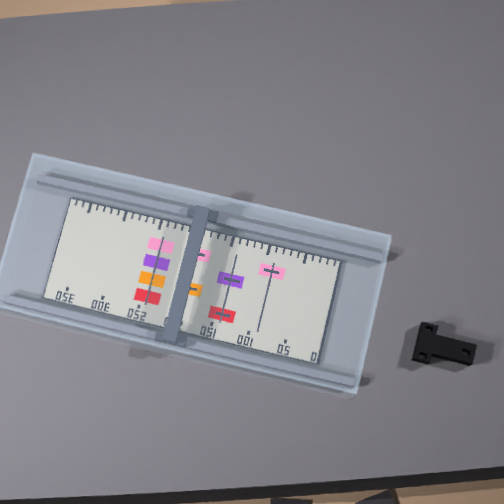

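Scene clock: 76.40 s.
arm1.joint_positions: joint1_rad=-0.819 joint2_rad=+2.342 joint3_rad=+1.679 joint4_rad=-0.831 joint5_rad=-0.001 joint6_rad=-0.006 gripper_m=+0.001
arm1.joint_status: all done
arm1.hand: x=+1.1629 y=-1.3034 z=+0.8427 quat_wxyz=(-0.022, +0.884, -0.467, -0.026) (m; scene frame)
arm2.joint_positions: joint1_rad=+0.914 joint2_rad=+2.135 joint3_rad=+1.209 joint4_rad=-0.632 joint5_rad=-0.001 joint6_rad=+0.016 gripper_m=+0.000
arm2.joint_status: not commanded
arm2.hand: x=+0.9933 y=+1.3056 z=+0.8339 quat_wxyz=(-0.004, -0.358, -0.934, +0.005) (m; scene frame)
arm3.joint_positions: joint1_rad=-0.218 joint2_rad=+2.261 joint3_rad=+1.203 joint4_rad=-0.483 joint5_rad=+0.000 joint6_rad=-0.011 gripper_m=+0.001
arm3.joint_status: all done
arm3.hand: x=-1.0591 y=+1.4990 z=+0.8367 quat_wxyz=(-0.017, -0.058, -0.998, +0.005) (m; scene frame)
arm4.joint_positions: joint1_rad=-0.421 joint2_rad=+2.201 joint3_rad=+1.307 joint4_rad=-0.607 joint5_rad=+0.002 joint6_rad=-0.006 gripper_m=+0.001
arm4.joint_status: not commanded
arm4.hand: x=+0.2894 y=-1.2335 z=+0.8444 quat_wxyz=(-0.024, +0.520, -0.853, -0.014) (m; scene frame)
pictures: none
No camera images: the call's "cameras" was empty. Leave "cameras" out to get every camera's image.

Scene clock: 78.40 s.
arm1.joint_positions: joint1_rad=-0.819 joint2_rad=+2.342 joint3_rad=+1.679 joint4_rad=-0.831 joint5_rad=-0.001 joint6_rad=-0.006 gripper_m=+0.001
arm1.joint_status: all done
arm1.hand: x=+1.1629 y=-1.3034 z=+0.8427 quat_wxyz=(-0.022, +0.884, -0.467, -0.026) (m; scene frame)
arm2.joint_positions: joint1_rad=+0.914 joint2_rad=+2.135 joint3_rad=+1.209 joint4_rad=-0.632 joint5_rad=-0.001 joint6_rad=+0.016 gripper_m=+0.000
arm2.joint_status: not commanded
arm2.hand: x=+0.9933 y=+1.3056 z=+0.8339 quat_wxyz=(-0.004, -0.358, -0.934, +0.005) (m; scene frame)
arm3.joint_positions: joint1_rad=-0.218 joint2_rad=+2.261 joint3_rad=+1.203 joint4_rad=-0.483 joint5_rad=+0.000 joint6_rad=-0.011 gripper_m=+0.001
arm3.joint_status: all done
arm3.hand: x=-1.0591 y=+1.4990 z=+0.8367 quat_wxyz=(-0.017, -0.058, -0.998, +0.005) (m; scene frame)
arm4.joint_positions: joint1_rad=-0.421 joint2_rad=+2.201 joint3_rad=+1.307 joint4_rad=-0.607 joint5_rad=+0.002 joint6_rad=-0.006 gripper_m=+0.001
arm4.joint_status: not commanded
arm4.hand: x=+0.2894 y=-1.2335 z=+0.8444 quat_wxyz=(-0.024, +0.520, -0.853, -0.014) (m; scene frame)
wait: 2.00 s; at rest by 0.27 s
pictures: arm1_cam_wrist, arm2_cam_wrist, arm3_cam_wrist, arm4_cam_wrist, cam_sheet
Images, in order (width x height): arm1_cam_wrist 504x504, arm2_cam_wrist 504x504, arm3_cam_wrist 504x504, arm4_cam_wrist 504x504, cam_sheet 504x504.

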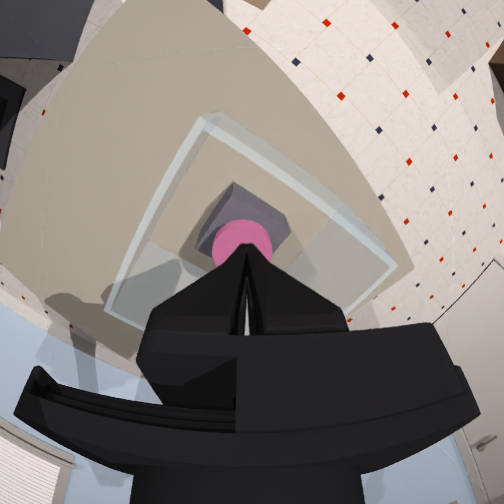

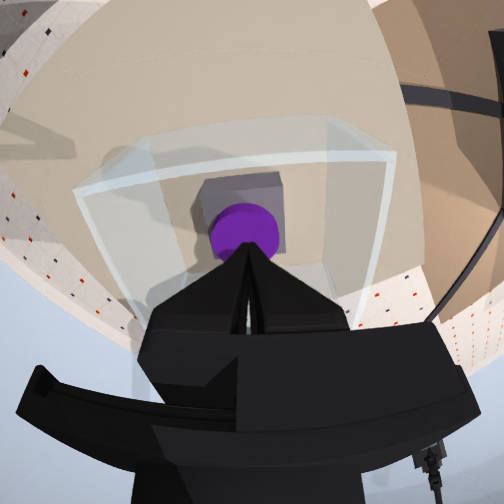

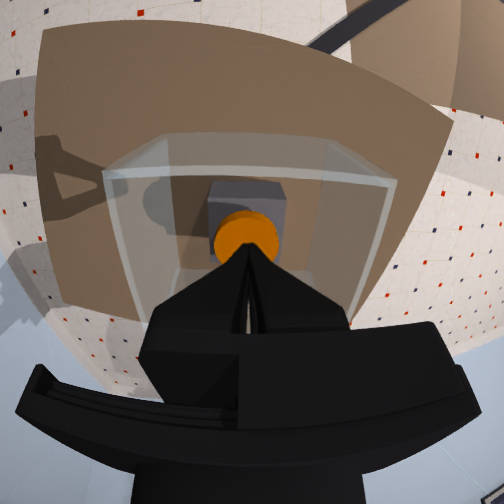

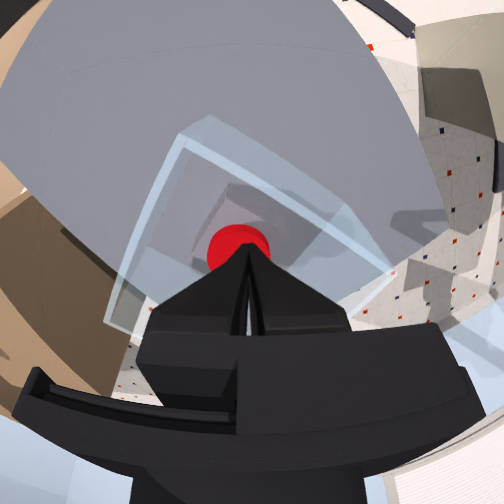

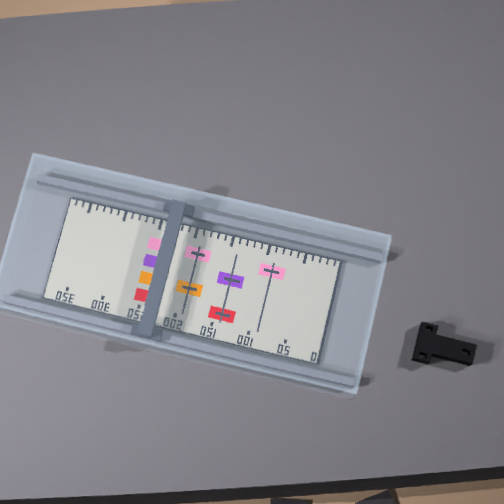

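Scene clock: 79.27 s.
arm1.joint_positions: joint1_rad=-0.819 joint2_rad=+2.410 joint3_rad=+1.684 joint4_rad=-0.830 joint5_rad=-0.001 joint6_rad=-0.006 gripper_m=+0.001
arm1.joint_status: all done
arm1.hand: x=+1.1726 y=-1.3168 z=+0.8021 quat_wxyz=(-0.007, +0.884, -0.468, +0.001) (m; scene frame)
arm2.joint_positions: joint1_rad=+0.914 joint2_rad=+2.196 joint3_rad=+1.222 joint4_rad=-0.633 joint5_rad=-0.001 joint6_rad=+0.016 gripper_m=+0.000
arm2.joint_status: all done
arm2.hand: x=+0.9856 y=+1.3120 z=+0.8071 quat_wxyz=(+0.019, -0.358, -0.934, -0.003) (m; scene frame)
arm3.joint_positions: joint1_rad=-0.218 joint2_rad=+2.334 joint3_rad=+1.215 joint4_rad=-0.484 joint5_rad=+0.000 joint6_rad=-0.011 gripper_m=+0.001
arm3.joint_status: all done
arm3.hand: x=-1.0772 y=+1.5010 z=+0.8037 quat_wxyz=(+0.014, -0.059, -0.998, +0.003) (m; scene frame)
arm4.joint_positions: joint1_rad=-0.421 joint2_rad=+2.271 joint3_rad=+1.317 joint4_rad=-0.607 joint5_rad=+0.002 joint6_rad=-0.006 gripper_m=+0.001
arm4.joint_status: all done
arm4.hand: x=+0.2820 y=-1.2476 z=+0.8100 quat_wxyz=(+0.002, +0.521, -0.854, +0.002) (m; scene frame)
pictures: none
No camera images: the call's "cameras" was empty. Leave "cameras" out to get every camera's image.

Scene clock: 80.10 s.
arm1.joint_positions: joint1_rad=-0.819 joint2_rad=+2.410 joint3_rad=+1.684 joint4_rad=-0.830 joint5_rad=-0.001 joint6_rad=-0.006 gripper_m=+0.001
arm1.joint_status: all done
arm1.hand: x=+1.1726 y=-1.3168 z=+0.8021 quat_wxyz=(-0.007, +0.884, -0.468, +0.001) (m; scene frame)
arm2.joint_positions: joint1_rad=+0.914 joint2_rad=+2.196 joint3_rad=+1.222 joint4_rad=-0.633 joint5_rad=-0.001 joint6_rad=+0.016 gripper_m=+0.000
arm2.joint_status: all done
arm2.hand: x=+0.9856 y=+1.3120 z=+0.8071 quat_wxyz=(+0.019, -0.358, -0.934, -0.003) (m; scene frame)
arm3.joint_positions: joint1_rad=-0.218 joint2_rad=+2.334 joint3_rad=+1.215 joint4_rad=-0.484 joint5_rad=+0.000 joint6_rad=-0.011 gripper_m=+0.001
arm3.joint_status: all done
arm3.hand: x=-1.0772 y=+1.5010 z=+0.8037 quat_wxyz=(+0.014, -0.059, -0.998, +0.003) (m; scene frame)
arm4.joint_positions: joint1_rad=-0.421 joint2_rad=+2.271 joint3_rad=+1.317 joint4_rad=-0.607 joint5_rad=+0.002 joint6_rad=-0.006 gripper_m=+0.001
arm4.joint_status: all done
arm4.hand: x=+0.2820 y=-1.2476 z=+0.8100 quat_wxyz=(+0.002, +0.521, -0.854, +0.002) (m; scene frame)
wait: 0.83 s; at rest by 0.27 s
pictures: arm1_cam_wrist, arm2_cam_wrist, arm3_cam_wrist, arm4_cam_wrist, cam_sheet
Images, in order (width x height): arm1_cam_wrist 504x504, arm2_cam_wrist 504x504, arm3_cam_wrist 504x504, arm4_cam_wrist 504x504, cam_sheet 504x504.

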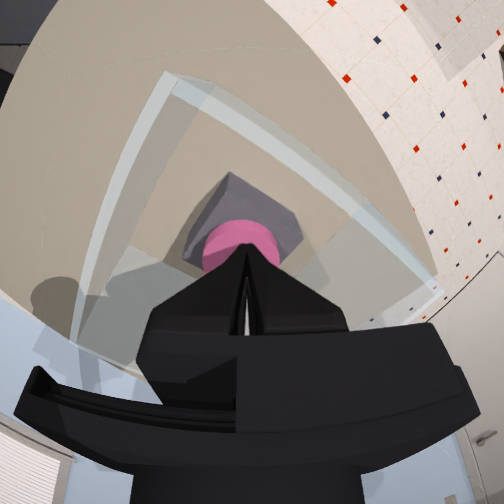

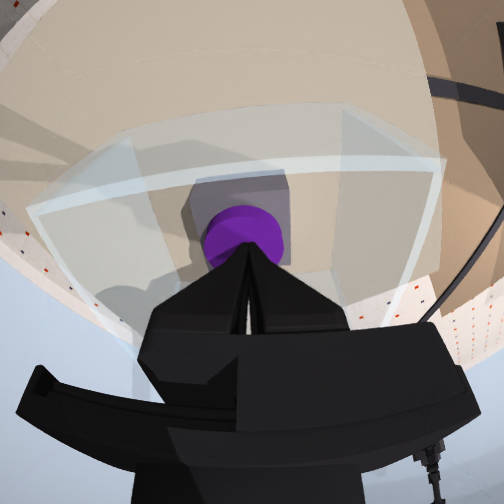

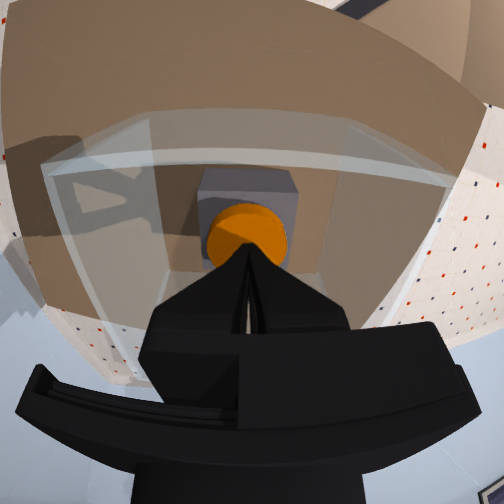

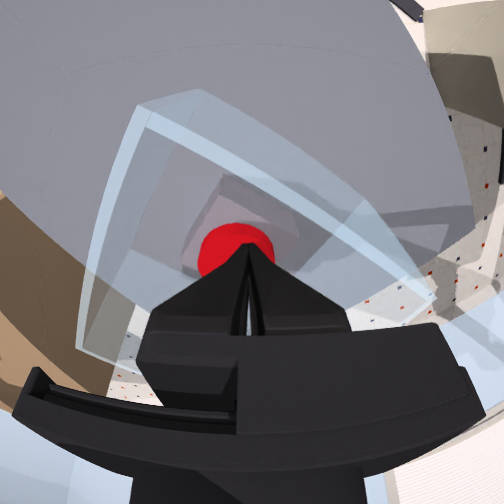

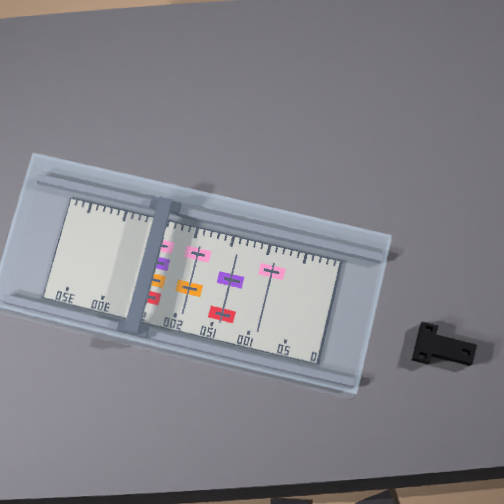

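Scene clock: 81.07 s.
arm1.joint_positions: joint1_rad=-0.819 joint2_rad=+2.342 joint3_rad=+1.679 joint4_rad=-0.830 joint5_rad=-0.001 joint6_rad=-0.006 gripper_m=+0.001
arm1.joint_status: all done
arm1.hand: x=+1.1629 y=-1.3034 z=+0.8424 quat_wxyz=(-0.022, +0.883, -0.467, -0.026) (m; scene frame)
arm2.joint_positions: joint1_rad=+0.914 joint2_rad=+2.136 joint3_rad=+1.209 joint4_rad=-0.633 joint5_rad=-0.001 joint6_rad=+0.016 gripper_m=+0.000
arm2.joint_status: all done
arm2.hand: x=+0.9930 y=+1.3058 z=+0.8337 quat_wxyz=(-0.003, -0.358, -0.934, +0.005) (m; scene frame)
arm3.joint_positions: joint1_rad=-0.218 joint2_rad=+2.261 joint3_rad=+1.202 joint4_rad=-0.484 joint5_rad=+0.000 joint6_rad=-0.011 gripper_m=+0.001
arm3.joint_status: all done
arm3.hand: x=-1.0596 y=+1.4990 z=+0.8368 quat_wxyz=(-0.016, -0.058, -0.998, +0.005) (m; scene frame)
arm4.joint_positions: joint1_rad=-0.421 joint2_rad=+2.201 joint3_rad=+1.306 joint4_rad=-0.607 joint5_rad=+0.002 joint6_rad=-0.006 gripper_m=+0.001
arm4.joint_status: all done
arm4.hand: x=+0.2892 y=-1.2338 z=+0.8443 quat_wxyz=(-0.023, +0.520, -0.853, -0.013) (m; scene frame)
pictures: cam_sheet
Images, in order (width x height): cam_sheet 504x504.

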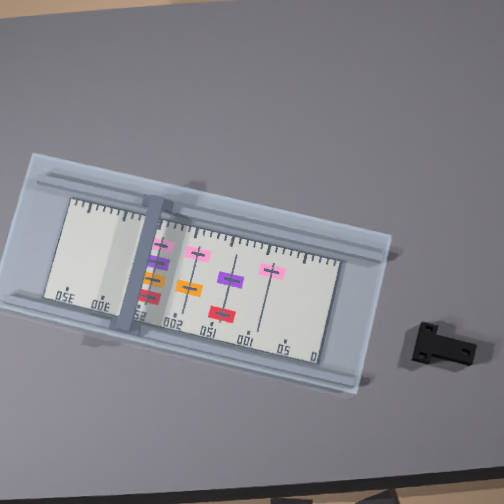

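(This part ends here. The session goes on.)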